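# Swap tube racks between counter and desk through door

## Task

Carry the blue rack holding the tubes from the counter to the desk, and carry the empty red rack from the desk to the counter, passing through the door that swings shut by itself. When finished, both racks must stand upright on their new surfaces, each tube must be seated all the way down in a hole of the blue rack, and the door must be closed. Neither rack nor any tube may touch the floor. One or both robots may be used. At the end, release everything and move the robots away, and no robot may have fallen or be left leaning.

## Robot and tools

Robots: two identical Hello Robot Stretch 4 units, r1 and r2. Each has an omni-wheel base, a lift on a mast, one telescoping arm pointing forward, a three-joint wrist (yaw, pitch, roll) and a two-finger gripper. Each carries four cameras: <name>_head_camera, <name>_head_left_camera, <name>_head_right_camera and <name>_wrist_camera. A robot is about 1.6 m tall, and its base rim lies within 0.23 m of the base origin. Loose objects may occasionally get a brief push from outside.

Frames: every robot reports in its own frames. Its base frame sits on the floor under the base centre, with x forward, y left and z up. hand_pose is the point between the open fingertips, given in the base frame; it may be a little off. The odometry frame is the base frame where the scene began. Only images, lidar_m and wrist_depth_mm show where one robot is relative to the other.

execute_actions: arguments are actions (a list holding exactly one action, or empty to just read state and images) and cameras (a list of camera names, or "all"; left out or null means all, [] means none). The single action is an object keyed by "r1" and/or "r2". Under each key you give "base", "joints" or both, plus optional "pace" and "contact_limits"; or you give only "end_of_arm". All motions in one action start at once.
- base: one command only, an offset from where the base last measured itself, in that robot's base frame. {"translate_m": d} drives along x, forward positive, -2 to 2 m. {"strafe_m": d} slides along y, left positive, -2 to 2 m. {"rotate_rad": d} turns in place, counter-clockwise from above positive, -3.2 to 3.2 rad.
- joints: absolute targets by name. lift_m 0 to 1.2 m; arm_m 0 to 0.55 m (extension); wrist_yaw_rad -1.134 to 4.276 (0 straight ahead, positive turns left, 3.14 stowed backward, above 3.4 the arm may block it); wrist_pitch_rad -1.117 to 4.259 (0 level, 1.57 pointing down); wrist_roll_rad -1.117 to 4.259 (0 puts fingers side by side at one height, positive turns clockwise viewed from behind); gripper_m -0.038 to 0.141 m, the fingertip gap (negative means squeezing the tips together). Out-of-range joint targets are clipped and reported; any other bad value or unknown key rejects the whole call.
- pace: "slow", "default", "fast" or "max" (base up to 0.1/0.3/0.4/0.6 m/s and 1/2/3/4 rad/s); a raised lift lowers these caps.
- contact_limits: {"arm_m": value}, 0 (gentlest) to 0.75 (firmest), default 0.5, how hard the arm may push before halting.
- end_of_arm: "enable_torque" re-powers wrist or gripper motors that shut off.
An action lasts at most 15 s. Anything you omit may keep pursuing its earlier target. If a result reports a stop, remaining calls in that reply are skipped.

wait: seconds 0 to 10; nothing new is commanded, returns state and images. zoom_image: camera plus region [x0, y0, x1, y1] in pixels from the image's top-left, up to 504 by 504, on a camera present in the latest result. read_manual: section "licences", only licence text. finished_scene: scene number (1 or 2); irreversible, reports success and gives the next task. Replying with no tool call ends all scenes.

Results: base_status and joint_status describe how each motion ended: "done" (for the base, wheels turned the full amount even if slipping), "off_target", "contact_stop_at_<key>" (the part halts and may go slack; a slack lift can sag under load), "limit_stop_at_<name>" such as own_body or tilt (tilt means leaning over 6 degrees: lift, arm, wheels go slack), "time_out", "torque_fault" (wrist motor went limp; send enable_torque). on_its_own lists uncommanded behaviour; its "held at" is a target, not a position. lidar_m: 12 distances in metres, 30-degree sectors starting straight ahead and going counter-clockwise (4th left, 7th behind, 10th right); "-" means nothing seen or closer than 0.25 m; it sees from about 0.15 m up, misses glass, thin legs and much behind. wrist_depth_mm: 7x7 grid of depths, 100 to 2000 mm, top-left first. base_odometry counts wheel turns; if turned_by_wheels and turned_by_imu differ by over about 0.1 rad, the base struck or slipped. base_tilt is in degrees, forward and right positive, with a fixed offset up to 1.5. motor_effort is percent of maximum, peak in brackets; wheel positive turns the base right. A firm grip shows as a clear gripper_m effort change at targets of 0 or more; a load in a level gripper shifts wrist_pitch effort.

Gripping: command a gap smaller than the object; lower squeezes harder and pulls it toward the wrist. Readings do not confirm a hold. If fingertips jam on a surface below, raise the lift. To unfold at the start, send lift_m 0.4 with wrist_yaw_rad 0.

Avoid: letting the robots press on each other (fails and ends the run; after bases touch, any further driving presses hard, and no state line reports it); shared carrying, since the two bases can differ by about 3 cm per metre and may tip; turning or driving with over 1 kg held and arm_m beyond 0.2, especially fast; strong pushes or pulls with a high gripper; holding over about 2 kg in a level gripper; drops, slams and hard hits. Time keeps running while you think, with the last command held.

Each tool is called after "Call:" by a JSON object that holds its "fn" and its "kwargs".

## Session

Call:
{"fn": "execute_actions", "kwargs": {"actions": []}}

Scene clock: 0.00 s.
r1.base_odometry: x=+0.000 y=+0.000 heading=+0.000 (m, m, rad; r1's odometry frame)
r1.turned_by_wheels: +0.000 (rad since the last result)
r1.turned_by_imu: +0.000 (rad since the last result)
r1.base_tilt: forward=+0.8 right=+0.1 (deg)
r1.lidar_m: 1.04 0.88 1.21 1.20 1.33 1.23 1.20 1.00 0.78 0.77 0.84 1.46
r1.base_status: not commanded
r1.joint_positions: lift_m=+0.223 arm_m=+0.000 wrist_yaw_rad=+3.101 wrist_pitch_rad=+0.003 wrist_roll_rad=+0.012 gripper_m=+0.057
r1.joint_status: not commanded
r1.motor_effort: lift_m=+18 arm_m=+0 wrist_yaw_rad=+3 wrist_pitch_rad=-5 wrist_roll_rad=-1 gripper_m=+0 wheel_0=+1 wheel_1=+0 wheel_2=+1 (%)
r1.hand_pose: x=-0.1140 y=+0.0990 z=+0.4007 quat_wxyz=(+0.020, -0.001, +0.006, +1.000) (m; r1's base frame)
r1.wrist_depth_mm: 138 139 1397 1336 1336 1308 1255 / - 138 1366 1336 1308 1281 1255 / 103 135 225 1336 1308 1281 1255 / 111 137 251 1336 1308 1281 1229 / 135 1366 1336 1308 1281 1255 1229 / 1182 1366 1308 1308 221 1255 1229 / 1138 1255 193 1118 1025 1138 1138
r2.base_odometry: x=+0.000 y=+0.000 heading=+0.000 (m, m, rad; r2's odometry frame)
r2.turned_by_wheels: +0.000 (rad since the last result)
r2.turned_by_imu: +0.000 (rad since the last result)
r2.base_tilt: forward=+0.4 right=+0.0 (deg)
r2.lidar_m: 1.90 1.88 2.05 1.69 1.43 0.80 0.67 0.65 0.77 1.33 1.29 1.50
r2.base_status: not commanded
r2.joint_positions: lift_m=+0.247 arm_m=-0.002 wrist_yaw_rad=+3.179 wrist_pitch_rad=+0.020 wrist_roll_rad=-0.008 gripper_m=+0.057
r2.joint_status: not commanded
r2.motor_effort: lift_m=+17 arm_m=-1 wrist_yaw_rad=+1 wrist_pitch_rad=-6 wrist_roll_rad=+0 gripper_m=-5 wheel_0=+0 wheel_1=+0 wheel_2=+1 (%)
r2.hand_pose: x=-0.1223 y=+0.0764 z=+0.4200 quat_wxyz=(-0.019, -0.010, -0.004, +1.000) (m; r2's base frame)
r2.wrist_depth_mm: - 131 131 820 866 931 991 / - 109 132 831 878 946 991 / - 114 132 831 878 946 1008 / 135 134 232 842 891 960 1008 / 220 750 788 842 891 946 1025 / 221 750 213 842 201 960 1025 / 223 750 798 108 891 946 1008
pictures: r1_head_camera, r1_head_left_camera, r1_head_right_camera, r1_wrist_camera, r2_head_camera, r2_head_left_camera, r2_head_right_camera, r2_wrist_camera
Images, in order (width x height): r1_head_camera 420x560, r1_head_left_camera 420x672, r1_head_right_camera 420x672, r1_wrist_camera 616x392, r2_head_camera 420x560, r2_head_left_camera 420x672, r2_head_right_camera 420x672, r2_wrist_camera 616x392.

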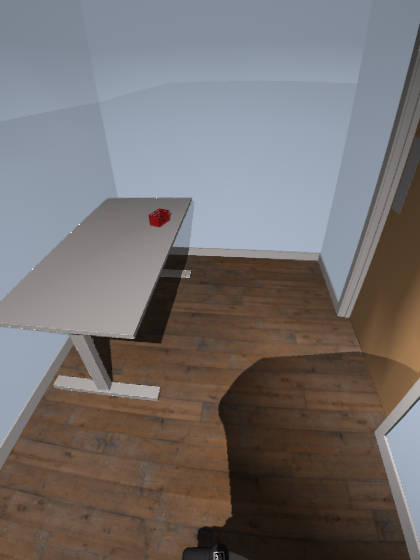

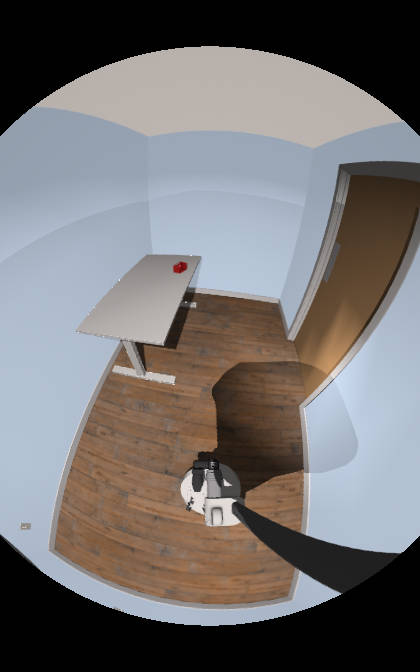

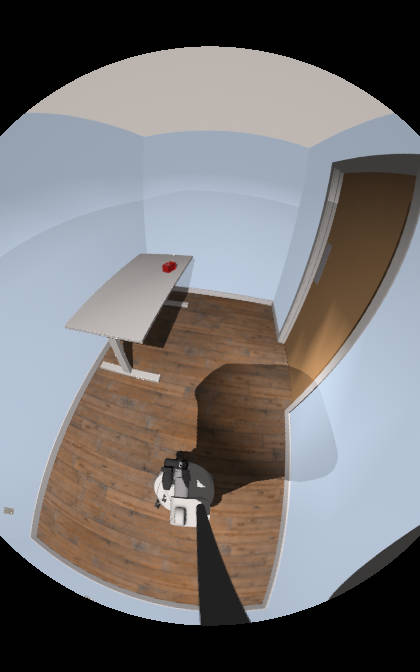

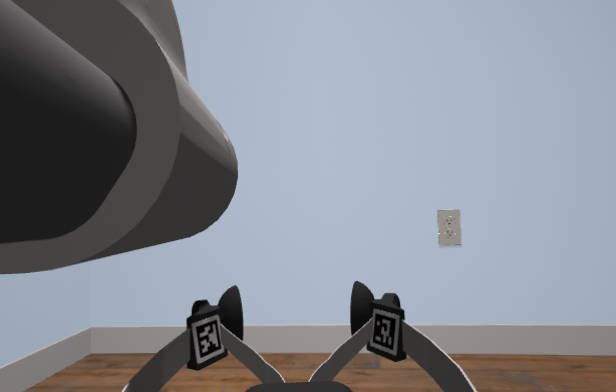

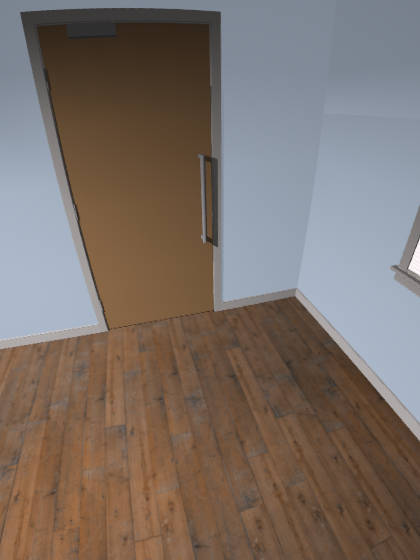

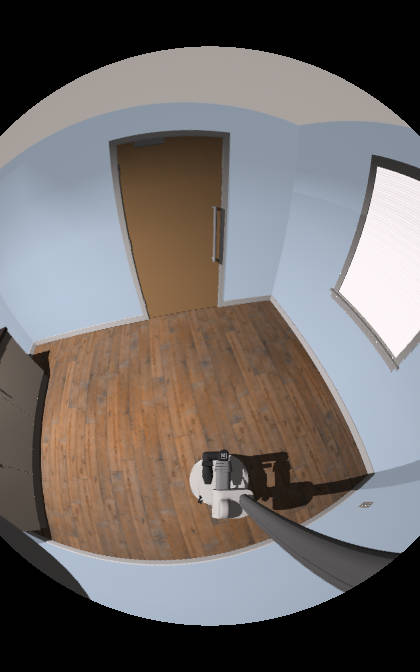

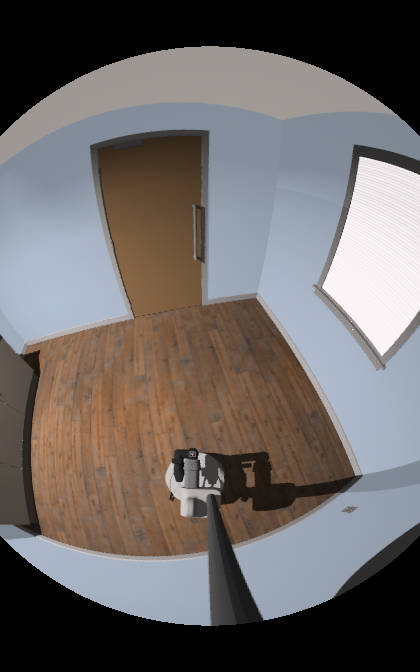

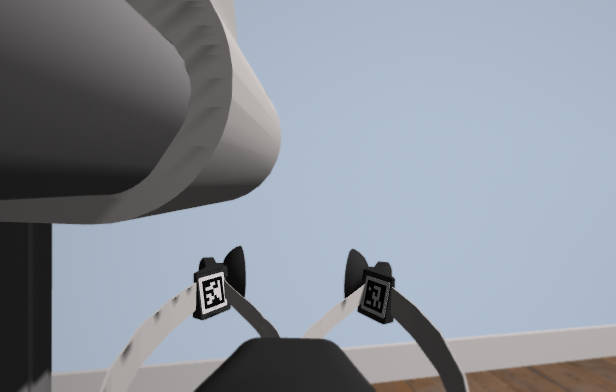

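Call:
{"fn": "execute_actions", "kwargs": {"actions": [{"r1":{"base":{"rotate_rad":-0.22},"pace":"fast"},"r2":{"base":{"rotate_rad":1.6},"joints":{"lift_m":0.9,"wrist_yaw_rad":0,"gripper_m":0.14,"wrist_pitch_rad":0.3},"pace":"fast"}}], "cameras": ["r2_head_camera"]}}

Scene clock: 3.23 s.
r1.base_odometry: x=+0.000 y=+0.000 heading=-0.220 (m, m, rad; r1's odometry frame)
r1.turned_by_wheels: -0.220 (rad since the last result)
r1.turned_by_imu: -0.219 (rad since the last result)
r1.base_tilt: forward=+0.8 right=+0.2 (deg)
r1.lidar_m: 2.43 0.89 1.03 1.19 1.23 1.30 1.20 1.23 0.83 0.76 0.79 1.05
r1.base_status: done
r1.joint_positions: lift_m=+0.223 arm_m=+0.000 wrist_yaw_rad=+3.101 wrist_pitch_rad=+0.003 wrist_roll_rad=+0.012 gripper_m=+0.057
r1.joint_status: not commanded
r1.motor_effort: lift_m=+17(18) arm_m=-1(0) wrist_yaw_rad=+3(2) wrist_pitch_rad=-5(5) wrist_roll_rad=+0(1) gripper_m=-4(3) wheel_0=+3(7) wheel_1=+1(6) wheel_2=+1(10) (%)
r1.hand_pose: x=-0.1140 y=+0.0990 z=+0.4007 quat_wxyz=(+0.020, -0.001, +0.006, +1.000) (m; r1's base frame)
r1.wrist_depth_mm: 138 139 1336 1366 1430 1430 1430 / - 138 1336 1366 1430 1464 1430 / 103 135 225 1336 1397 1430 1430 / 111 137 251 1336 1397 1430 1430 / 134 1255 1336 1366 1366 1397 1430 / 1229 1281 1281 1336 221 1430 1430 / 1205 1229 193 1118 1042 1160 1138
r2.base_odometry: x=+0.000 y=+0.000 heading=+1.600 (m, m, rad; r2's odometry frame)
r2.turned_by_wheels: +1.600 (rad since the last result)
r2.turned_by_imu: +1.604 (rad since the last result)
r2.base_tilt: forward=+0.4 right=+0.0 (deg)
r2.lidar_m: 1.71 1.35 0.79 0.66 0.67 0.79 1.33 1.32 1.55 1.88 1.91 2.01
r2.base_status: done
r2.joint_positions: lift_m=+0.900 arm_m=-0.002 wrist_yaw_rad=+0.000 wrist_pitch_rad=+0.302 wrist_roll_rad=-0.008 gripper_m=+0.140
r2.joint_status: all done
r2.motor_effort: lift_m=+23(23) arm_m=-1(1) wrist_yaw_rad=-1(7) wrist_pitch_rad=-6(6) wrist_roll_rad=+0(1) gripper_m=+2(2) wheel_0=-1(7) wheel_1=-1(4) wheel_2=+0(9) (%)
r2.hand_pose: x=+0.4447 y=-0.0873 z=+0.9920 quat_wxyz=(+0.989, -0.004, +0.150, +0.001) (m; r2's base frame)
r2.wrist_depth_mm: 1708 1808 1921 - - - 1808 / 1756 1921 - - - - 1863 / 1366 1397 1499 1576 1756 - 1863 / 1430 1464 1576 1661 1808 - 1921 / 1499 1537 1618 1756 1863 - 1921 / 1618 1537 1618 1708 1661 1756 1808 / 1366 1397 1499 108 1499 1464 1537
pictures: r2_head_camera
Images, in order (width x height): r2_head_camera 420x560.

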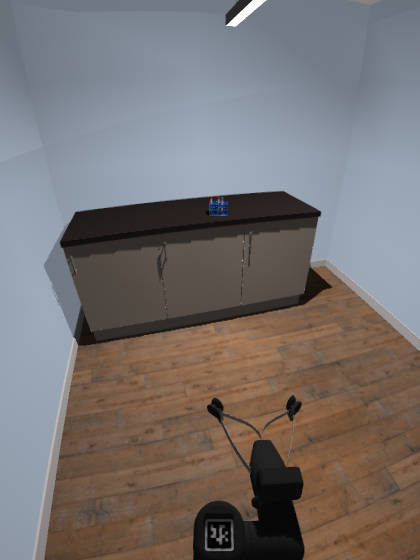

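Call:
{"fn": "execute_actions", "kwargs": {"actions": [{"r1":{"base":{"translate_m":1.75},"joints":{"lift_m":0.75,"wrist_yaw_rad":0,"gripper_m":0.14,"wrist_pitch_rad":0.3},"pace":"fast"},"r2":{"base":{"translate_m":1.15},"pace":"fast"}}], "cameras": ["r2_head_camera","r2_wrist_camera"]}}

Call:
{"fn": "execute_actions", "kwargs": {"actions": [{"r1":{"base":{"rotate_rad":1.6},"pace":"fast"}}], "cameras": ["r1_head_camera","r1_wrist_camera"]}}

Scene clock: 9.17 s.
r1.base_odometry: x=+1.708 y=-0.381 heading=-0.219 (m, m, rad; r1's odometry frame)
r1.turned_by_wheels: +0.000 (rad since the last result)
r1.turned_by_imu: +0.005 (rad since the last result)
r1.base_tilt: forward=+0.8 right=+0.1 (deg)
r1.lidar_m: 0.75 0.78 0.58 0.54 0.57 0.72 2.95 1.12 0.77 0.62 0.66 0.82
r1.base_status: done
r1.joint_positions: lift_m=+0.750 arm_m=+0.000 wrist_yaw_rad=+0.000 wrist_pitch_rad=+0.302 wrist_roll_rad=+0.012 gripper_m=+0.140
r1.joint_status: all done
r1.motor_effort: lift_m=+19(22) arm_m=+0(0) wrist_yaw_rad=+2(5) wrist_pitch_rad=-4(3) wrist_roll_rad=+0(0) gripper_m=+0(1) wheel_0=+2(7) wheel_1=+2(9) wheel_2=+0(11) (%)
r1.hand_pose: x=+0.4462 y=-0.0874 z=+0.8423 quat_wxyz=(+0.989, +0.006, +0.150, -0.001) (m; r1's base frame)
r1.wrist_depth_mm: 488 496 504 512 525 535 544 / 504 512 521 535 544 554 564 / 521 530 539 549 564 574 591 / 539 549 564 569 585 591 609 / 559 569 580 591 609 621 634 / 580 585 609 615 621 634 654 / 609 198 627 160 661 676 691
r2.base_odometry: x=-0.034 y=+1.150 heading=+1.600 (m, m, rad; r2's odometry frame)
r2.turned_by_wheels: +0.000 (rad since the last result)
r2.turned_by_imu: -0.002 (rad since the last result)
r2.base_tilt: forward=+0.4 right=+0.0 (deg)
r2.lidar_m: 0.61 0.59 0.69 0.94 0.93 1.13 2.00 2.42 1.85 1.61 1.59 0.70
r2.base_status: done
r2.joint_positions: lift_m=+0.900 arm_m=-0.002 wrist_yaw_rad=+0.000 wrist_pitch_rad=+0.302 wrist_roll_rad=-0.008 gripper_m=+0.140
r2.joint_status: not commanded
r2.motor_effort: lift_m=+22(23) arm_m=-1(0) wrist_yaw_rad=+1(1) wrist_pitch_rad=-6(5) wrist_roll_rad=+1(1) gripper_m=+1(2) wheel_0=-1(6) wheel_1=-1(6) wheel_2=+1(10) (%)
r2.hand_pose: x=+0.4447 y=-0.0874 z=+0.9920 quat_wxyz=(+0.989, -0.004, +0.150, +0.001) (m; r2's base frame)
r2.wrist_depth_mm: 866 904 946 1008 1060 1118 1205 / 891 931 976 1060 1118 1182 1255 / 917 960 991 1060 1118 1205 1336 / 591 603 569 585 654 668 683 / 418 424 455 488 512 574 634 / 430 415 484 517 549 634 691 / 452 488 512 108 615 676 741
pictures: r2_head_camera, r2_wrist_camera
Images, in order (width x height): r2_head_camera 420x560, r2_wrist_camera 616x392.

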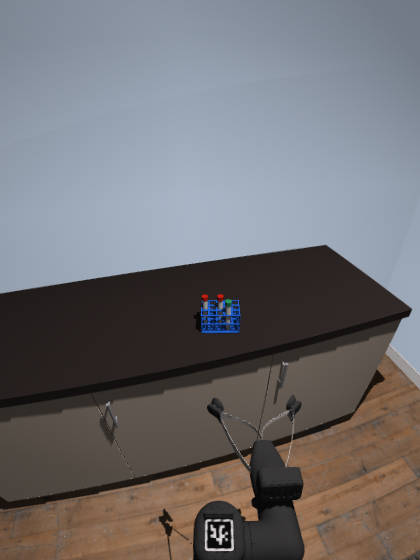

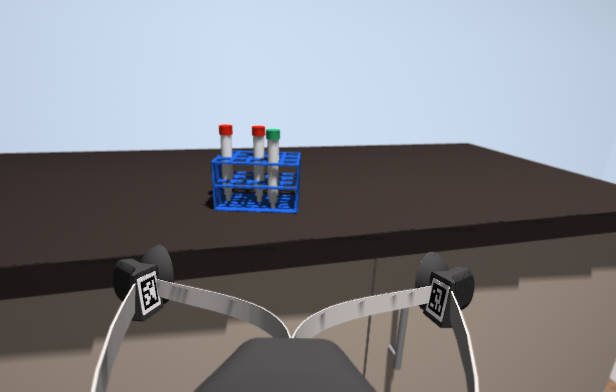

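Scene clock: 11.10 s.
r1.base_odometry: x=+1.708 y=-0.381 heading=+1.380 (m, m, rad; r1's odometry frame)
r1.turned_by_wheels: +1.599 (rad since the last result)
r1.turned_by_imu: +1.602 (rad since the last result)
r1.base_tilt: forward=+0.9 right=+0.1 (deg)
r1.lidar_m: 0.55 0.56 0.74 2.97 1.12 0.78 0.64 0.67 0.80 0.76 0.77 0.58
r1.base_status: done
r1.joint_positions: lift_m=+0.750 arm_m=+0.000 wrist_yaw_rad=+0.000 wrist_pitch_rad=+0.302 wrist_roll_rad=+0.012 gripper_m=+0.140
r1.joint_status: not commanded
r1.motor_effort: lift_m=+19(19) arm_m=+0(0) wrist_yaw_rad=+2(2) wrist_pitch_rad=-6(4) wrist_roll_rad=+0(0) gripper_m=+1(1) wheel_0=-5(7) wheel_1=-3(5) wheel_2=-1(9) (%)
r1.hand_pose: x=+0.4462 y=-0.0874 z=+0.8424 quat_wxyz=(+0.989, +0.006, +0.150, -0.001) (m; r1's base frame)
r1.wrist_depth_mm: 991 1008 1008 1025 1042 1060 960 / 1025 1042 1060 1078 1078 1098 976 / 1060 1078 1098 1098 1098 1138 960 / 1008 976 960 960 931 1042 976 / 640 634 521 512 609 603 597 / 473 442 459 455 452 407 445 / 373 198 368 160 382 389 891
r2.base_odometry: x=-0.034 y=+1.150 heading=+1.600 (m, m, rad; r2's odometry frame)
r2.turned_by_wheels: +0.000 (rad since the last result)
r2.turned_by_imu: +0.001 (rad since the last result)
r2.base_tilt: forward=+0.4 right=+0.0 (deg)
r2.lidar_m: 0.61 0.59 0.69 0.94 0.96 1.14 2.02 2.42 1.86 1.58 1.61 0.71
r2.base_status: not commanded
r2.joint_positions: lift_m=+0.900 arm_m=-0.002 wrist_yaw_rad=+0.000 wrist_pitch_rad=+0.302 wrist_roll_rad=-0.008 gripper_m=+0.140
r2.joint_status: not commanded
r2.motor_effort: lift_m=+23(23) arm_m=-1(1) wrist_yaw_rad=+1(1) wrist_pitch_rad=-5(6) wrist_roll_rad=+0(1) gripper_m=+0(1) wheel_0=-1(1) wheel_1=-2(1) wheel_2=+1(1) (%)
r2.hand_pose: x=+0.4447 y=-0.0874 z=+0.9920 quat_wxyz=(+0.989, -0.004, +0.150, +0.001) (m; r2's base frame)
r2.wrist_depth_mm: 866 904 960 991 1060 1118 1205 / 904 931 976 1060 1138 1182 1255 / 931 946 976 1060 1138 1205 1366 / 585 603 569 585 647 661 676 / 418 424 459 488 512 569 634 / 430 413 484 517 549 627 691 / 452 484 508 108 615 676 741
pictures: r1_head_camera, r1_wrist_camera
Images, in order (width x height): r1_head_camera 420x560, r1_wrist_camera 616x392.

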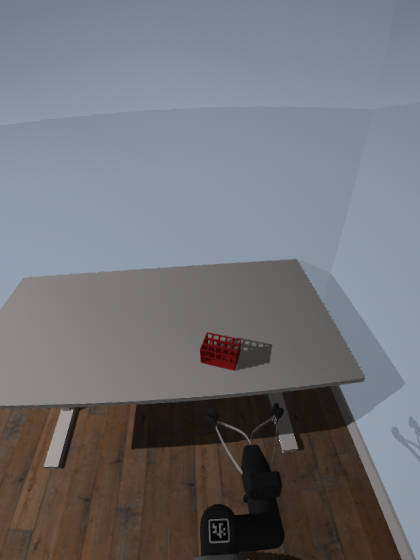

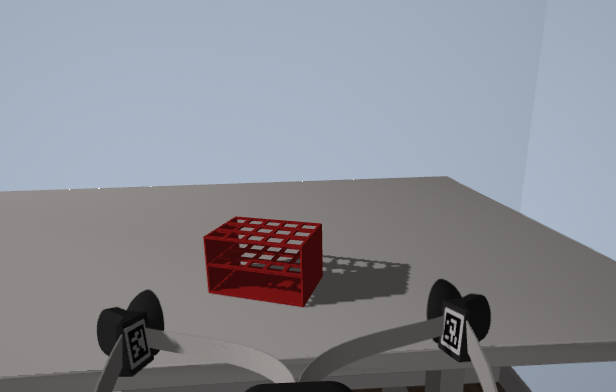

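Call:
{"fn": "execute_actions", "kwargs": {"actions": [{"r1":{"base":{"rotate_rad":-0.27},"joints":{"lift_m":0.71}},"r2":{"base":{"strafe_m":0.075},"joints":{"arm_m":0.2,"lift_m":0.87}}}], "cameras": ["r2_wrist_camera"]}}

Call:
{"fn": "execute_actions", "kwargs": {"actions": [{"r1":{"base":{"strafe_m":0.28},"joints":{"arm_m":0.1}}}], "cameras": ["r1_head_camera","r1_wrist_camera"]}}

Scene clock: 13.37 s.
r1.base_odometry: x=+1.708 y=-0.381 heading=+1.111 (m, m, rad; r1's odometry frame)
r1.turned_by_wheels: -0.269 (rad since the last result)
r1.turned_by_imu: -0.269 (rad since the last result)
r1.base_tilt: forward=+0.8 right=+0.2 (deg)
r1.lidar_m: 0.54 0.54 0.62 1.02 1.49 0.90 0.68 0.62 0.74 0.77 0.76 0.66
r1.base_status: done
r1.joint_positions: lift_m=+0.710 arm_m=+0.000 wrist_yaw_rad=+0.000 wrist_pitch_rad=+0.302 wrist_roll_rad=+0.012 gripper_m=+0.140
r1.joint_status: all done
r1.motor_effort: lift_m=+16(16) arm_m=+0(1) wrist_yaw_rad=+2(2) wrist_pitch_rad=-4(6) wrist_roll_rad=+0(0) gripper_m=+0(1) wheel_0=+4(6) wheel_1=+3(7) wheel_2=+0(9) (%)
r1.hand_pose: x=+0.4462 y=-0.0874 z=+0.8026 quat_wxyz=(+0.989, +0.006, +0.150, -0.001) (m; r1's base frame)
r1.wrist_depth_mm: 931 976 1042 1118 1138 831 661 / 946 1008 1078 1160 1182 831 676 / 976 1042 1118 1205 1205 854 676 / 831 831 809 788 1042 866 691 / 473 477 521 517 508 539 707 / 394 373 404 427 1138 798 715 / 349 198 1229 161 1229 854 707
r2.base_odometry: x=-0.109 y=+1.147 heading=+1.600 (m, m, rad; r2's odometry frame)
r2.turned_by_wheels: +0.000 (rad since the last result)
r2.turned_by_imu: +0.001 (rad since the last result)
r2.base_tilt: forward=+0.5 right=+0.0 (deg)
r2.lidar_m: 0.57 0.57 0.67 0.87 0.89 1.04 1.85 2.46 1.97 1.68 1.69 0.71
r2.base_status: done
r2.joint_positions: lift_m=+0.870 arm_m=+0.199 wrist_yaw_rad=+0.000 wrist_pitch_rad=+0.302 wrist_roll_rad=-0.008 gripper_m=+0.140
r2.joint_status: all done
r2.motor_effort: lift_m=+13(19) arm_m=+5(5) wrist_yaw_rad=+0(2) wrist_pitch_rad=-5(5) wrist_roll_rad=+2(0) gripper_m=+0(0) wheel_0=+1(6) wheel_1=-1(10) wheel_2=+1(1) (%)
r2.hand_pose: x=+0.6454 y=-0.0874 z=+0.9628 quat_wxyz=(+0.989, -0.004, +0.150, +0.001) (m; r2's base frame)
r2.wrist_depth_mm: 691 732 759 809 854 904 960 / 723 759 798 842 904 960 1025 / 732 778 820 866 904 976 1078 / 504 512 480 370 508 564 574 / 353 359 364 362 375 382 389 / 273 252 256 282 270 293 319 / 223 228 236 108 285 343 379
pictures: r2_wrist_camera
Images, in order (width x height): r2_wrist_camera 616x392.

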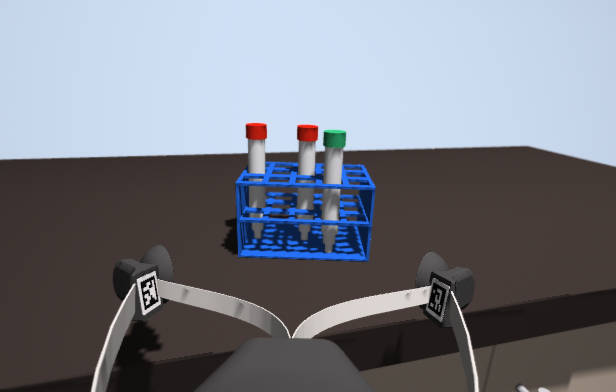

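Scene clock: 15.63 s.
r1.base_odometry: x=+1.457 y=-0.256 heading=+1.110 (m, m, rad; r1's odometry frame)
r1.turned_by_wheels: +0.000 (rad since the last result)
r1.turned_by_imu: +0.001 (rad since the last result)
r1.base_tilt: forward=+0.8 right=+0.2 (deg)
r1.lidar_m: 0.47 0.45 0.53 2.31 1.66 1.00 0.81 0.76 0.85 1.02 1.02 0.55
r1.base_status: done
r1.joint_positions: lift_m=+0.710 arm_m=+0.098 wrist_yaw_rad=+0.000 wrist_pitch_rad=+0.302 wrist_roll_rad=+0.012 gripper_m=+0.140
r1.joint_status: all done
r1.motor_effort: lift_m=+16(16) arm_m=+8(6) wrist_yaw_rad=+2(3) wrist_pitch_rad=-4(5) wrist_roll_rad=-1(0) gripper_m=-2(1) wheel_0=-3(10) wheel_1=+0(11) wheel_2=+0(3) (%)
r1.hand_pose: x=+0.5447 y=-0.0874 z=+0.8026 quat_wxyz=(+0.989, +0.006, +0.150, -0.001) (m; r1's base frame)
r1.wrist_depth_mm: 778 820 891 946 1008 1078 891 / 809 854 917 976 1042 1098 891 / 831 878 946 1008 1098 1138 917 / 820 820 809 788 768 759 891 / 535 525 517 477 473 500 496 / 392 366 384 373 370 340 373 / 310 198 281 160 289 287 304
r2.base_odometry: x=-0.109 y=+1.147 heading=+1.600 (m, m, rad; r2's odometry frame)
r2.turned_by_wheels: +0.000 (rad since the last result)
r2.turned_by_imu: +0.001 (rad since the last result)
r2.base_tilt: forward=+0.4 right=+0.0 (deg)
r2.lidar_m: 0.56 0.58 0.66 0.88 0.88 1.02 1.82 2.44 1.95 1.68 1.68 0.70
r2.base_status: not commanded
r2.joint_positions: lift_m=+0.870 arm_m=+0.199 wrist_yaw_rad=+0.000 wrist_pitch_rad=+0.302 wrist_roll_rad=-0.008 gripper_m=+0.140
r2.joint_status: not commanded
r2.motor_effort: lift_m=+13(14) arm_m=+5(5) wrist_yaw_rad=+1(0) wrist_pitch_rad=-5(4) wrist_roll_rad=+0(0) gripper_m=+2(4) wheel_0=+1(0) wheel_1=-2(2) wheel_2=+2(1) (%)
r2.hand_pose: x=+0.6454 y=-0.0874 z=+0.9628 quat_wxyz=(+0.989, -0.004, +0.150, +0.001) (m; r2's base frame)
r2.wrist_depth_mm: 699 732 759 798 854 904 960 / 723 750 798 854 904 960 1025 / 750 788 820 854 904 976 1060 / 500 512 480 375 508 564 574 / 353 359 362 362 375 387 392 / 273 252 256 283 267 294 320 / 223 229 237 108 286 342 382
pictures: r1_head_camera, r1_wrist_camera
Images, in order (width x height): r1_head_camera 420x560, r1_wrist_camera 616x392.

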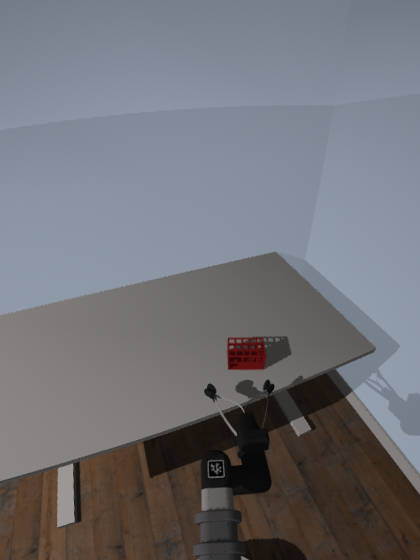

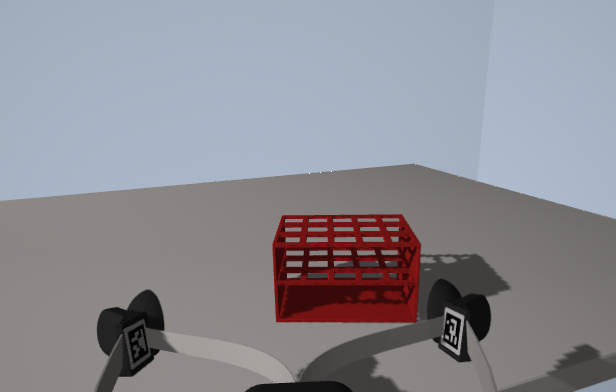

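Call:
{"fn": "execute_actions", "kwargs": {"actions": [{"r1":{"base":{"strafe_m":-0.035},"joints":{"lift_m":0.67,"arm_m":0.15}},"r2":{"joints":{"arm_m":0.35,"lift_m":0.86},"pace":"slow","contact_limits":{"arm_m":0.2}}}], "cameras": ["r1_wrist_camera","r2_wrist_camera"]}}

Scene clock: 18.97 s.
r1.base_odometry: x=+1.488 y=-0.272 heading=+1.110 (m, m, rad; r1's odometry frame)
r1.turned_by_wheels: +0.000 (rad since the last result)
r1.turned_by_imu: +0.001 (rad since the last result)
r1.base_tilt: forward=+0.9 right=+0.1 (deg)
r1.lidar_m: 0.47 0.47 0.54 2.38 1.64 0.99 0.80 0.74 0.83 1.00 0.99 0.65
r1.base_status: done
r1.joint_positions: lift_m=+0.670 arm_m=+0.148 wrist_yaw_rad=+0.000 wrist_pitch_rad=+0.302 wrist_roll_rad=+0.012 gripper_m=+0.140
r1.joint_status: all done
r1.motor_effort: lift_m=+16(15) arm_m=+9(10) wrist_yaw_rad=+3(3) wrist_pitch_rad=-4(6) wrist_roll_rad=+0(0) gripper_m=-2(0) wheel_0=+1(10) wheel_1=-2(7) wheel_2=+0(1) (%)
r1.hand_pose: x=+0.5947 y=-0.0874 z=+0.7626 quat_wxyz=(+0.989, +0.006, +0.150, -0.001) (m; r1's base frame)
r1.wrist_depth_mm: 750 798 842 904 991 1025 831 / 778 820 878 946 1008 1042 854 / 788 854 917 960 1025 1098 866 / 668 647 640 627 615 609 603 / 427 421 362 332 357 402 397 / 314 293 307 298 297 272 297 / 249 198 225 160 232 229 239
r2.base_odometry: x=-0.109 y=+1.147 heading=+1.600 (m, m, rad; r2's odometry frame)
r2.turned_by_wheels: +0.000 (rad since the last result)
r2.turned_by_imu: +0.001 (rad since the last result)
r2.base_tilt: forward=+0.5 right=-0.1 (deg)
r2.lidar_m: 0.58 0.58 0.67 0.88 0.89 1.05 1.85 2.44 1.94 1.67 1.69 0.70
r2.base_status: not commanded
r2.joint_positions: lift_m=+0.860 arm_m=+0.349 wrist_yaw_rad=+0.000 wrist_pitch_rad=+0.302 wrist_roll_rad=-0.008 gripper_m=+0.140
r2.joint_status: all done
r2.motor_effort: lift_m=+13(13) arm_m=+5(7) wrist_yaw_rad=+1(1) wrist_pitch_rad=-6(5) wrist_roll_rad=+1(0) gripper_m=+1(0) wheel_0=+1(1) wheel_1=-1(1) wheel_2=+2(1) (%)
r2.contact_limits: arm_m 0.2
r2.hand_pose: x=+0.7954 y=-0.0874 z=+0.9528 quat_wxyz=(+0.989, -0.004, +0.150, +0.001) (m; r2's base frame)
r2.wrist_depth_mm: 574 603 634 668 707 759 798 / 597 621 661 699 750 798 842 / 621 654 683 723 778 831 878 / 473 484 415 229 480 525 539 / 332 338 210 211 215 357 366 / 257 237 220 202 206 260 276 / 209 208 213 108 213 218 222
pictures: r1_wrist_camera, r2_wrist_camera
Images, in order (width x height): r1_wrist_camera 616x392, r2_wrist_camera 616x392.

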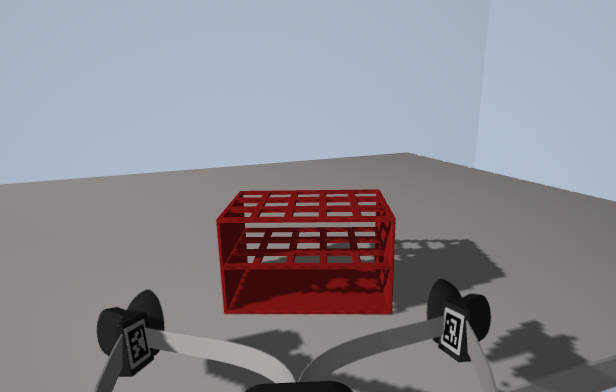

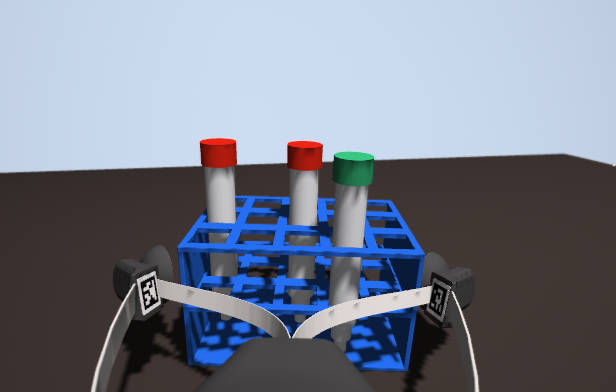

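Call:
{"fn": "execute_actions", "kwargs": {"actions": [{"r1":{"base":{"strafe_m":-0.006},"joints":{"arm_m":0.235},"pace":"slow","contact_limits":{"arm_m":0.2}},"r2":{"joints":{"arm_m":0.358,"gripper_m":0.075}}}], "cameras": ["r1_wrist_camera","r2_wrist_camera"]}}

Scene clock: 21.40 s.
r1.base_odometry: x=+1.494 y=-0.275 heading=+1.111 (m, m, rad; r1's odometry frame)
r1.turned_by_wheels: +0.000 (rad since the last result)
r1.turned_by_imu: +0.001 (rad since the last result)
r1.base_tilt: forward=+0.9 right=+0.0 (deg)
r1.lidar_m: 0.47 0.49 0.55 2.38 1.65 0.97 0.80 0.73 0.80 1.00 0.99 0.59
r1.base_status: done
r1.joint_positions: lift_m=+0.670 arm_m=+0.233 wrist_yaw_rad=+0.000 wrist_pitch_rad=+0.302 wrist_roll_rad=+0.012 gripper_m=+0.140
r1.joint_status: all done
r1.motor_effort: lift_m=+16(15) arm_m=+9(9) wrist_yaw_rad=+2(3) wrist_pitch_rad=-6(6) wrist_roll_rad=+0(0) gripper_m=+1(1) wheel_0=+5(7) wheel_1=-3(6) wheel_2=+0(0) (%)
r1.contact_limits: arm_m 0.2
r1.hand_pose: x=+0.6797 y=-0.0874 z=+0.7626 quat_wxyz=(+0.989, +0.006, +0.150, -0.001) (m; r1's base frame)
r1.wrist_depth_mm: 683 732 768 820 891 960 809 / 707 750 798 854 917 991 820 / 723 768 820 878 946 1025 831 / 668 654 640 627 615 603 768 / 427 421 251 234 254 399 397 / 312 293 229 254 219 270 297 / 248 198 220 160 227 230 238
r2.base_odometry: x=-0.109 y=+1.147 heading=+1.600 (m, m, rad; r2's odometry frame)
r2.turned_by_wheels: +0.000 (rad since the last result)
r2.turned_by_imu: +0.001 (rad since the last result)
r2.base_tilt: forward=+0.5 right=-0.1 (deg)
r2.lidar_m: 0.59 0.57 0.68 0.88 0.88 1.06 1.83 2.46 1.96 1.68 1.65 0.69
r2.base_status: not commanded
r2.joint_positions: lift_m=+0.860 arm_m=+0.357 wrist_yaw_rad=+0.000 wrist_pitch_rad=+0.303 wrist_roll_rad=-0.008 gripper_m=+0.075
r2.joint_status: all done
r2.motor_effort: lift_m=+13(13) arm_m=+5(4) wrist_yaw_rad=+1(1) wrist_pitch_rad=-7(8) wrist_roll_rad=-1(1) gripper_m=-20(17) wheel_0=+1(0) wheel_1=-1(1) wheel_2=+1(1) (%)
r2.hand_pose: x=+0.8033 y=-0.0874 z=+0.9526 quat_wxyz=(+0.989, -0.004, +0.151, +0.001) (m; r2's base frame)
r2.wrist_depth_mm: 569 591 627 668 707 741 778 / 591 621 654 691 741 788 831 / 621 654 676 707 759 820 878 / 466 480 413 202 477 525 539 / 329 336 198 200 212 357 366 / 255 179 211 202 194 248 276 / 202 211 197 108 204 214 220
pictures: r1_wrist_camera, r2_wrist_camera
Images, in order (width x height): r1_wrist_camera 616x392, r2_wrist_camera 616x392.

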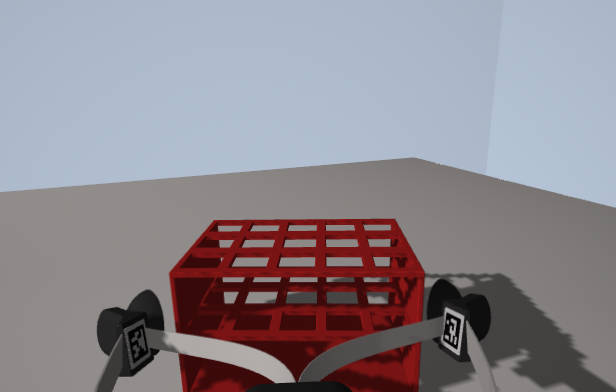

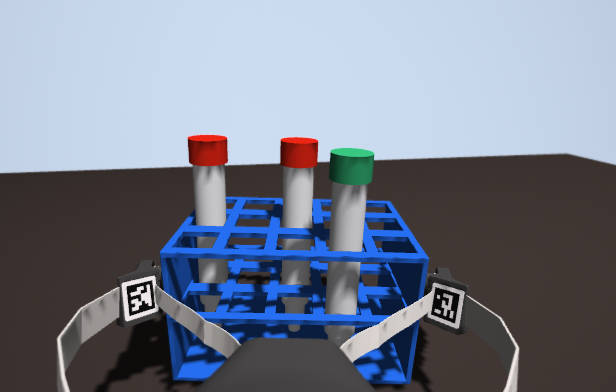

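Call:
{"fn": "execute_actions", "kwargs": {"actions": [{"r1":{"joints":{"gripper_m":0.075}},"r2":{"joints":{"lift_m":0.92},"pace":"slow"}}], "cameras": []}}

Call:
{"fn": "execute_actions", "kwargs": {"actions": [{"r1":{"joints":{"lift_m":0.74},"pace":"slow"},"r2":{"base":{"translate_m":-0.4},"joints":{"arm_m":0.0}}}], "cameras": ["r1_wrist_camera","r2_wrist_camera"]}}

Call:
{"fn": "execute_actions", "kwargs": {"actions": [{"r1":{"base":{"rotate_rad":0.36},"joints":{"arm_m":0.0,"wrist_yaw_rad":0.3},"pace":"slow"},"r2":{"base":{"translate_m":-1.0},"joints":{"lift_m":0.76}}}], "cameras": ["r1_head_left_camera","r1_head_right_camera"]}}

Scene clock: 23.63 s.
r1.base_odometry: x=+1.494 y=-0.275 heading=+1.111 (m, m, rad; r1's odometry frame)
r1.turned_by_wheels: +0.000 (rad since the last result)
r1.turned_by_imu: +0.001 (rad since the last result)
r1.base_tilt: forward=+0.8 right=+0.2 (deg)
r1.lidar_m: 0.47 0.46 0.55 2.36 1.64 0.98 0.80 0.72 0.80 1.00 0.97 0.61
r1.base_status: not commanded
r1.joint_positions: lift_m=+0.670 arm_m=+0.233 wrist_yaw_rad=+0.000 wrist_pitch_rad=+0.303 wrist_roll_rad=+0.012 gripper_m=+0.075
r1.joint_status: all done
r1.motor_effort: lift_m=+15(15) arm_m=+9(10) wrist_yaw_rad=+2(3) wrist_pitch_rad=-7(6) wrist_roll_rad=-1(0) gripper_m=-24(21) wheel_0=+5(5) wheel_1=-3(3) wheel_2=+0(0) (%)
r1.hand_pose: x=+0.6796 y=-0.0874 z=+0.7624 quat_wxyz=(+0.989, +0.006, +0.151, -0.001) (m; r1's base frame)
r1.wrist_depth_mm: 691 723 768 831 891 946 809 / 707 750 798 866 931 976 820 / 732 768 831 878 946 1025 831 / 661 647 634 627 609 603 768 / 424 415 226 226 225 397 394 / 312 293 237 236 217 296 297 / 247 176 206 221 189 180 236
r2.base_odometry: x=-0.109 y=+1.147 heading=+1.600 (m, m, rad; r2's odometry frame)
r2.turned_by_wheels: +0.000 (rad since the last result)
r2.turned_by_imu: +0.001 (rad since the last result)
r2.base_tilt: forward=+0.5 right=+0.0 (deg)
r2.lidar_m: 0.58 0.56 0.65 0.89 0.87 1.05 1.83 2.46 1.94 1.68 1.68 0.68
r2.base_status: not commanded
r2.joint_positions: lift_m=+0.920 arm_m=+0.357 wrist_yaw_rad=+0.000 wrist_pitch_rad=+0.303 wrist_roll_rad=-0.008 gripper_m=+0.075
r2.joint_status: all done
r2.motor_effort: lift_m=+24(26) arm_m=+5(5) wrist_yaw_rad=+0(1) wrist_pitch_rad=-8(8) wrist_roll_rad=+0(0) gripper_m=-20(21) wheel_0=+0(0) wheel_1=-1(1) wheel_2=+1(1) (%)
r2.hand_pose: x=+0.8033 y=-0.0874 z=+1.0116 quat_wxyz=(+0.989, -0.004, +0.151, +0.001) (m; r2's base frame)
r2.wrist_depth_mm: 564 597 627 654 699 750 788 / 591 627 654 691 741 778 831 / 615 647 668 707 778 831 878 / 634 661 220 201 647 715 732 / 452 452 198 199 211 484 496 / 349 179 210 202 195 338 375 / 274 287 202 108 215 293 301
pictures: none
No camera images: the call's "cameras" was empty. Leave "cameras" out to get every camera's image.

Scene clock: 26.43 s.
r1.base_odometry: x=+1.494 y=-0.275 heading=+1.111 (m, m, rad; r1's odometry frame)
r1.turned_by_wheels: +0.000 (rad since the last result)
r1.turned_by_imu: +0.001 (rad since the last result)
r1.base_tilt: forward=+0.8 right=+0.2 (deg)
r1.lidar_m: 0.47 0.48 0.54 2.36 1.63 0.98 0.78 0.74 0.83 1.00 0.99 0.58
r1.base_status: not commanded
r1.joint_positions: lift_m=+0.740 arm_m=+0.233 wrist_yaw_rad=+0.000 wrist_pitch_rad=+0.303 wrist_roll_rad=+0.012 gripper_m=+0.075
r1.joint_status: all done
r1.motor_effort: lift_m=+20(19) arm_m=+9(10) wrist_yaw_rad=+2(2) wrist_pitch_rad=-7(8) wrist_roll_rad=+0(0) gripper_m=-24(25) wheel_0=+5(5) wheel_1=-3(3) wheel_2=+0(0) (%)
r1.hand_pose: x=+0.6796 y=-0.0874 z=+0.8320 quat_wxyz=(+0.989, +0.006, +0.151, -0.001) (m; r1's base frame)
r1.wrist_depth_mm: 683 732 778 820 891 946 820 / 707 750 798 854 917 976 820 / 723 768 831 891 960 1008 831 / 750 788 842 891 878 1008 842 / 603 597 226 225 225 569 564 / 449 418 236 236 218 421 421 / 353 176 206 221 189 180 340
r2.base_odometry: x=-0.097 y=+0.748 heading=+1.600 (m, m, rad; r2's odometry frame)
r2.turned_by_wheels: +0.000 (rad since the last result)
r2.turned_by_imu: +0.003 (rad since the last result)
r2.base_tilt: forward=+0.4 right=+0.0 (deg)
r2.lidar_m: 0.42 0.97 0.92 0.78 0.78 0.91 1.63 2.05 2.09 1.77 1.76 1.12
r2.base_status: done
r2.joint_positions: lift_m=+0.920 arm_m=+0.001 wrist_yaw_rad=+0.000 wrist_pitch_rad=+0.303 wrist_roll_rad=-0.008 gripper_m=+0.075
r2.joint_status: all done
r2.motor_effort: lift_m=+23(24) arm_m=-5(6) wrist_yaw_rad=+1(0) wrist_pitch_rad=-8(9) wrist_roll_rad=+0(2) gripper_m=-19(23) wheel_0=+0(1) wheel_1=+1(4) wheel_2=-1(8) (%)
r2.hand_pose: x=+0.4471 y=-0.0875 z=+1.0116 quat_wxyz=(+0.989, -0.004, +0.151, +0.001) (m; r2's base frame)
r2.wrist_depth_mm: 1160 1205 1281 1336 1397 1499 1576 / 1205 1255 1336 1430 1464 1537 1661 / 1098 1160 1182 1229 1308 1336 1661 / 723 768 220 200 904 1008 1618 / 759 778 198 200 211 1078 1708 / 788 180 211 202 192 1098 1756 / 820 891 201 108 215 1229 1537
pictures: r1_wrist_camera, r2_wrist_camera
Images, in order (width x height): r1_wrist_camera 616x392, r2_wrist_camera 616x392.

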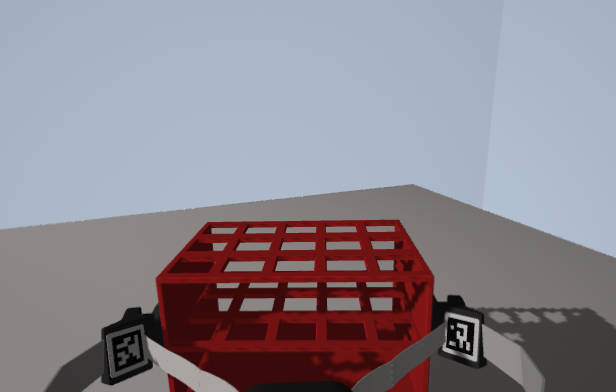

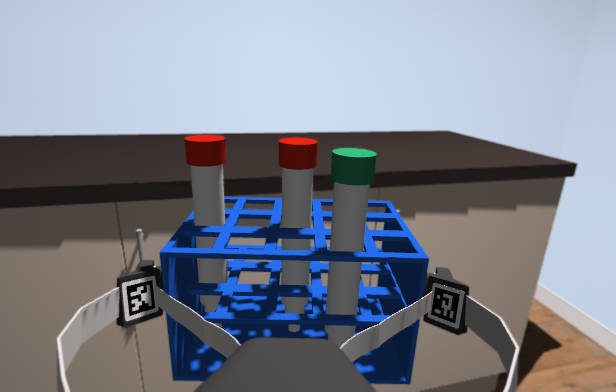

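Scene clock: 31.27 s.
r1.base_odometry: x=+1.494 y=-0.275 heading=+1.470 (m, m, rad; r1's odometry frame)
r1.turned_by_wheels: +0.359 (rad since the last result)
r1.turned_by_imu: +0.361 (rad since the last result)
r1.base_tilt: forward=+0.7 right=+0.2 (deg)
r1.lidar_m: 0.42 0.50 0.73 2.44 1.04 0.81 0.75 0.77 1.02 0.98 0.64 0.49
r1.base_status: done
r1.joint_positions: lift_m=+0.740 arm_m=+0.002 wrist_yaw_rad=+0.300 wrist_pitch_rad=+0.303 wrist_roll_rad=+0.012 gripper_m=+0.075
r1.joint_status: all done
r1.motor_effort: lift_m=+21(21) arm_m=-10(14) wrist_yaw_rad=+2(8) wrist_pitch_rad=-7(7) wrist_roll_rad=+0(0) gripper_m=-23(24) wheel_0=-4(7) wheel_1=-3(10) wheel_2=-2(11) (%)
r1.hand_pose: x=+0.4615 y=-0.0021 z=+0.8320 quat_wxyz=(+0.978, -0.017, +0.150, +0.147) (m; r1's base frame)
r1.wrist_depth_mm: 1281 1160 1060 976 917 854 820 / 1308 1205 1098 1042 946 891 831 / 1366 1281 1138 1060 991 917 866 / 1430 931 917 904 866 866 854 / 609 597 226 225 225 569 564 / 449 421 237 236 217 427 424 / 373 176 206 220 189 179 342
r2.base_odometry: x=-0.068 y=-0.252 heading=+1.600 (m, m, rad; r2's odometry frame)
r2.turned_by_wheels: +0.000 (rad since the last result)
r2.turned_by_imu: +0.006 (rad since the last result)
r2.base_tilt: forward=+0.5 right=+0.0 (deg)
r2.lidar_m: 0.42 1.09 0.61 0.52 0.51 0.63 1.07 1.09 1.25 1.98 2.03 0.42
r2.base_status: done
r2.joint_positions: lift_m=+0.760 arm_m=+0.001 wrist_yaw_rad=+0.000 wrist_pitch_rad=+0.303 wrist_roll_rad=-0.008 gripper_m=+0.075
r2.joint_status: all done
r2.motor_effort: lift_m=+14(21) arm_m=-5(5) wrist_yaw_rad=+2(1) wrist_pitch_rad=-8(9) wrist_roll_rad=+0(1) gripper_m=-21(18) wheel_0=+1(4) wheel_1=+0(3) wheel_2=-2(9) (%)
r2.hand_pose: x=+0.4471 y=-0.0874 z=+0.8524 quat_wxyz=(+0.989, -0.004, +0.151, +0.001) (m; r2's base frame)
r2.wrist_depth_mm: 1576 - - - - - - / 1499 1576 1661 1921 - - - / 1537 1576 1661 1756 1983 - - / 1499 1708 220 201 - - - / 1499 1756 199 200 213 - 1983 / 1366 179 210 202 194 1430 1618 / 1182 1255 201 108 216 1281 1336
pictures: r1_head_left_camera, r1_head_right_camera
Images, in order (width x height): r1_head_left_camera 420x672, r1_head_right_camera 420x672.

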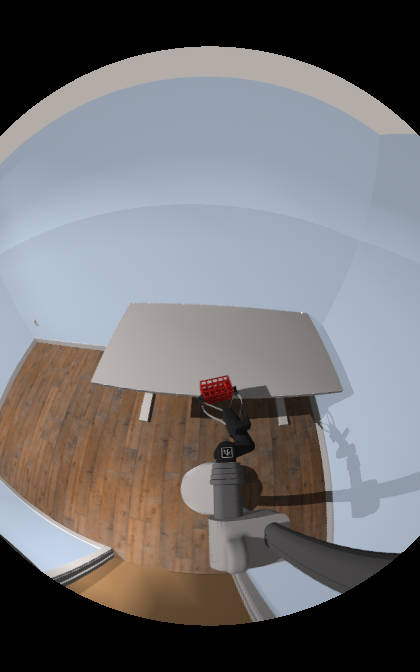

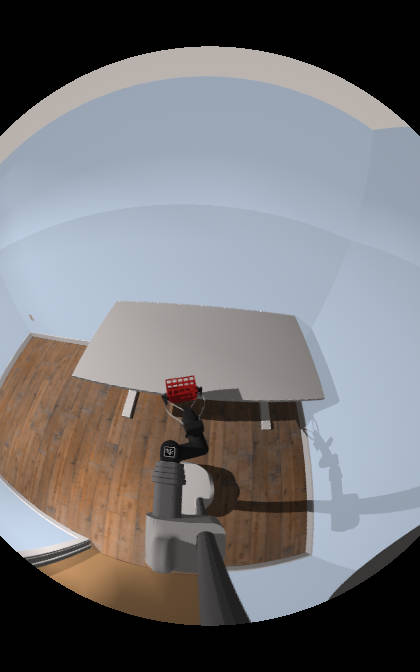

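Call:
{"fn": "execute_actions", "kwargs": {"actions": [{"r1":{"base":{"strafe_m":0.15}},"r2":{"base":{"rotate_rad":-1.81},"pace":"slow"}}], "cameras": []}}

Call:
{"fn": "execute_actions", "kwargs": {"actions": [{"r1":{"base":{"translate_m":-0.5}},"r2":{"base":{"translate_m":0.8}}}], "cameras": ["r1_head_left_camera","r1_head_right_camera","r2_head_left_camera"]}}

Scene clock: 34.90 s.
r1.base_odometry: x=+1.345 y=-0.259 heading=+1.470 (m, m, rad; r1's odometry frame)
r1.turned_by_wheels: +0.000 (rad since the last result)
r1.turned_by_imu: +0.001 (rad since the last result)
r1.base_tilt: forward=+0.8 right=+0.1 (deg)
r1.lidar_m: 0.43 0.51 0.73 2.39 1.01 0.83 0.81 0.79 1.08 1.14 0.67 0.49
r1.base_status: done
r1.joint_positions: lift_m=+0.740 arm_m=+0.002 wrist_yaw_rad=+0.300 wrist_pitch_rad=+0.303 wrist_roll_rad=+0.012 gripper_m=+0.075
r1.joint_status: not commanded
r1.motor_effort: lift_m=+20(20) arm_m=-10(10) wrist_yaw_rad=+3(2) wrist_pitch_rad=-7(6) wrist_roll_rad=-1(2) gripper_m=-22(23) wheel_0=-2(11) wheel_1=+1(12) wheel_2=+0(7) (%)
r1.hand_pose: x=+0.4615 y=-0.0021 z=+0.8320 quat_wxyz=(+0.978, -0.017, +0.150, +0.147) (m; r1's base frame)
r1.wrist_depth_mm: 1255 1182 1060 991 917 866 820 / 1336 1205 1118 1025 960 891 842 / 1397 1255 1182 1078 991 917 866 / 1464 1281 917 891 878 866 842 / 609 603 226 226 225 569 564 / 452 421 237 237 217 427 424 / 387 176 206 221 189 179 340
r2.base_odometry: x=-0.068 y=-0.252 heading=-0.210 (m, m, rad; r2's odometry frame)
r2.turned_by_wheels: -1.810 (rad since the last result)
r2.turned_by_imu: -1.811 (rad since the last result)
r2.base_tilt: forward=+0.4 right=-0.1 (deg)
r2.lidar_m: 0.40 2.01 2.11 2.01 1.92 0.75 0.54 0.52 0.56 0.80 1.10 0.44
r2.base_status: done
r2.joint_positions: lift_m=+0.760 arm_m=+0.001 wrist_yaw_rad=+0.000 wrist_pitch_rad=+0.303 wrist_roll_rad=-0.008 gripper_m=+0.075
r2.joint_status: not commanded
r2.motor_effort: lift_m=+14(14) arm_m=-5(5) wrist_yaw_rad=+1(1) wrist_pitch_rad=-7(8) wrist_roll_rad=+2(1) gripper_m=-21(20) wheel_0=+3(4) wheel_1=+1(6) wheel_2=+1(5) (%)
r2.hand_pose: x=+0.4471 y=-0.0874 z=+0.8524 quat_wxyz=(+0.989, -0.004, +0.151, +0.001) (m; r2's base frame)
r2.wrist_depth_mm: 1430 1537 1708 1808 1308 991 820 / 1464 1576 1808 1863 1308 1025 842 / 1537 1708 1863 1756 1336 1042 831 / 1618 1756 220 200 1336 1060 866 / 1618 1756 199 199 222 1098 891 / 1537 179 210 202 196 1008 904 / 1229 1229 201 108 215 1118 904
pictures: none
No camera images: the call's "cameras" was empty. Leave "cameras" out to get every camera's image.

Scene clock: 39.03 s.
r1.base_odometry: x=+1.294 y=-0.757 heading=+1.470 (m, m, rad; r1's odometry frame)
r1.turned_by_wheels: +0.000 (rad since the last result)
r1.turned_by_imu: +0.001 (rad since the last result)
r1.base_tilt: forward=+0.8 right=+0.0 (deg)
r1.lidar_m: 0.44 1.04 2.65 0.76 0.41 0.30 0.28 0.30 0.37 1.09 1.18 1.02
r1.base_status: done
r1.joint_positions: lift_m=+0.740 arm_m=+0.002 wrist_yaw_rad=+0.300 wrist_pitch_rad=+0.303 wrist_roll_rad=+0.012 gripper_m=+0.075
r1.joint_status: not commanded
r1.motor_effort: lift_m=+20(20) arm_m=-10(10) wrist_yaw_rad=+2(2) wrist_pitch_rad=-7(8) wrist_roll_rad=+0(1) gripper_m=-25(22) wheel_0=-3(8) wheel_1=-1(4) wheel_2=+1(18) (%)
r1.hand_pose: x=+0.4614 y=-0.0021 z=+0.8320 quat_wxyz=(+0.978, -0.017, +0.150, +0.147) (m; r1's base frame)
r1.wrist_depth_mm: 1921 1756 1576 1464 1366 1308 1229 / 1983 1808 1661 1537 1430 1336 1255 / - 1863 1756 1576 1464 1366 1281 / - 1983 1042 904 891 866 854 / - - 226 226 225 1464 1366 / 1863 1756 237 237 217 1499 1430 / 1464 176 205 221 189 180 1397
r2.base_odometry: x=+0.714 y=-0.419 heading=-0.210 (m, m, rad; r2's odometry frame)
r2.turned_by_wheels: +0.000 (rad since the last result)
r2.turned_by_imu: -0.002 (rad since the last result)
r2.base_tilt: forward=+0.5 right=-0.1 (deg)
r2.lidar_m: 0.40 1.24 1.40 1.95 2.32 1.75 1.29 1.21 1.02 0.71 0.68 0.41
r2.base_status: done
r2.joint_positions: lift_m=+0.760 arm_m=+0.001 wrist_yaw_rad=+0.000 wrist_pitch_rad=+0.303 wrist_roll_rad=-0.008 gripper_m=+0.075
r2.joint_status: not commanded
r2.motor_effort: lift_m=+14(14) arm_m=-5(5) wrist_yaw_rad=+1(1) wrist_pitch_rad=-9(9) wrist_roll_rad=+1(0) gripper_m=-20(21) wheel_0=+0(6) wheel_1=-1(4) wheel_2=+0(8) (%)
r2.hand_pose: x=+0.4471 y=-0.0874 z=+0.8524 quat_wxyz=(+0.989, -0.004, +0.151, +0.001) (m; r2's base frame)
r2.wrist_depth_mm: 904 976 1078 1098 778 597 496 / 931 1042 1138 1118 798 609 504 / 976 1060 1138 1042 788 621 512 / 991 1118 220 202 768 634 508 / 1042 1138 198 199 211 647 521 / 1060 179 210 202 196 597 539 / 1118 1205 201 108 215 683 549
pictures: r1_head_left_camera, r1_head_right_camera, r2_head_left_camera
Images, in order (width x height): r1_head_left_camera 420x672, r1_head_right_camera 420x672, r2_head_left_camera 420x672.

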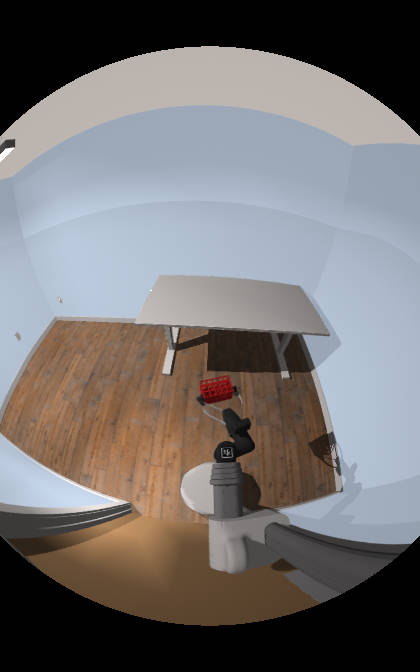

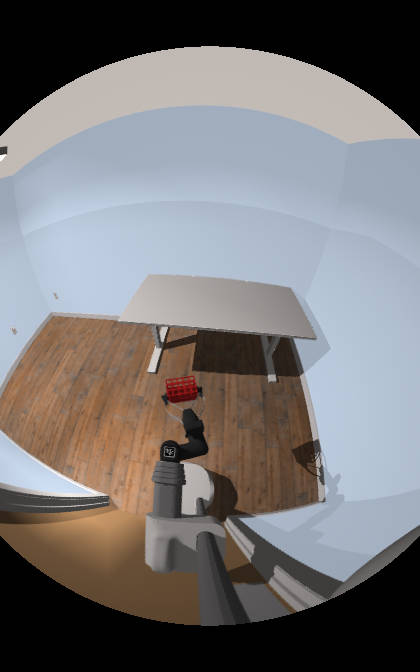

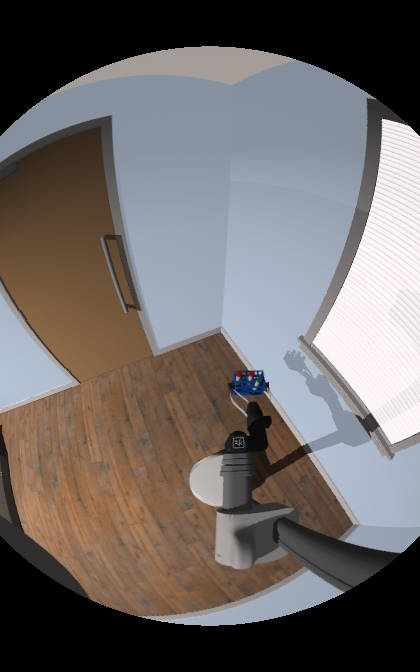

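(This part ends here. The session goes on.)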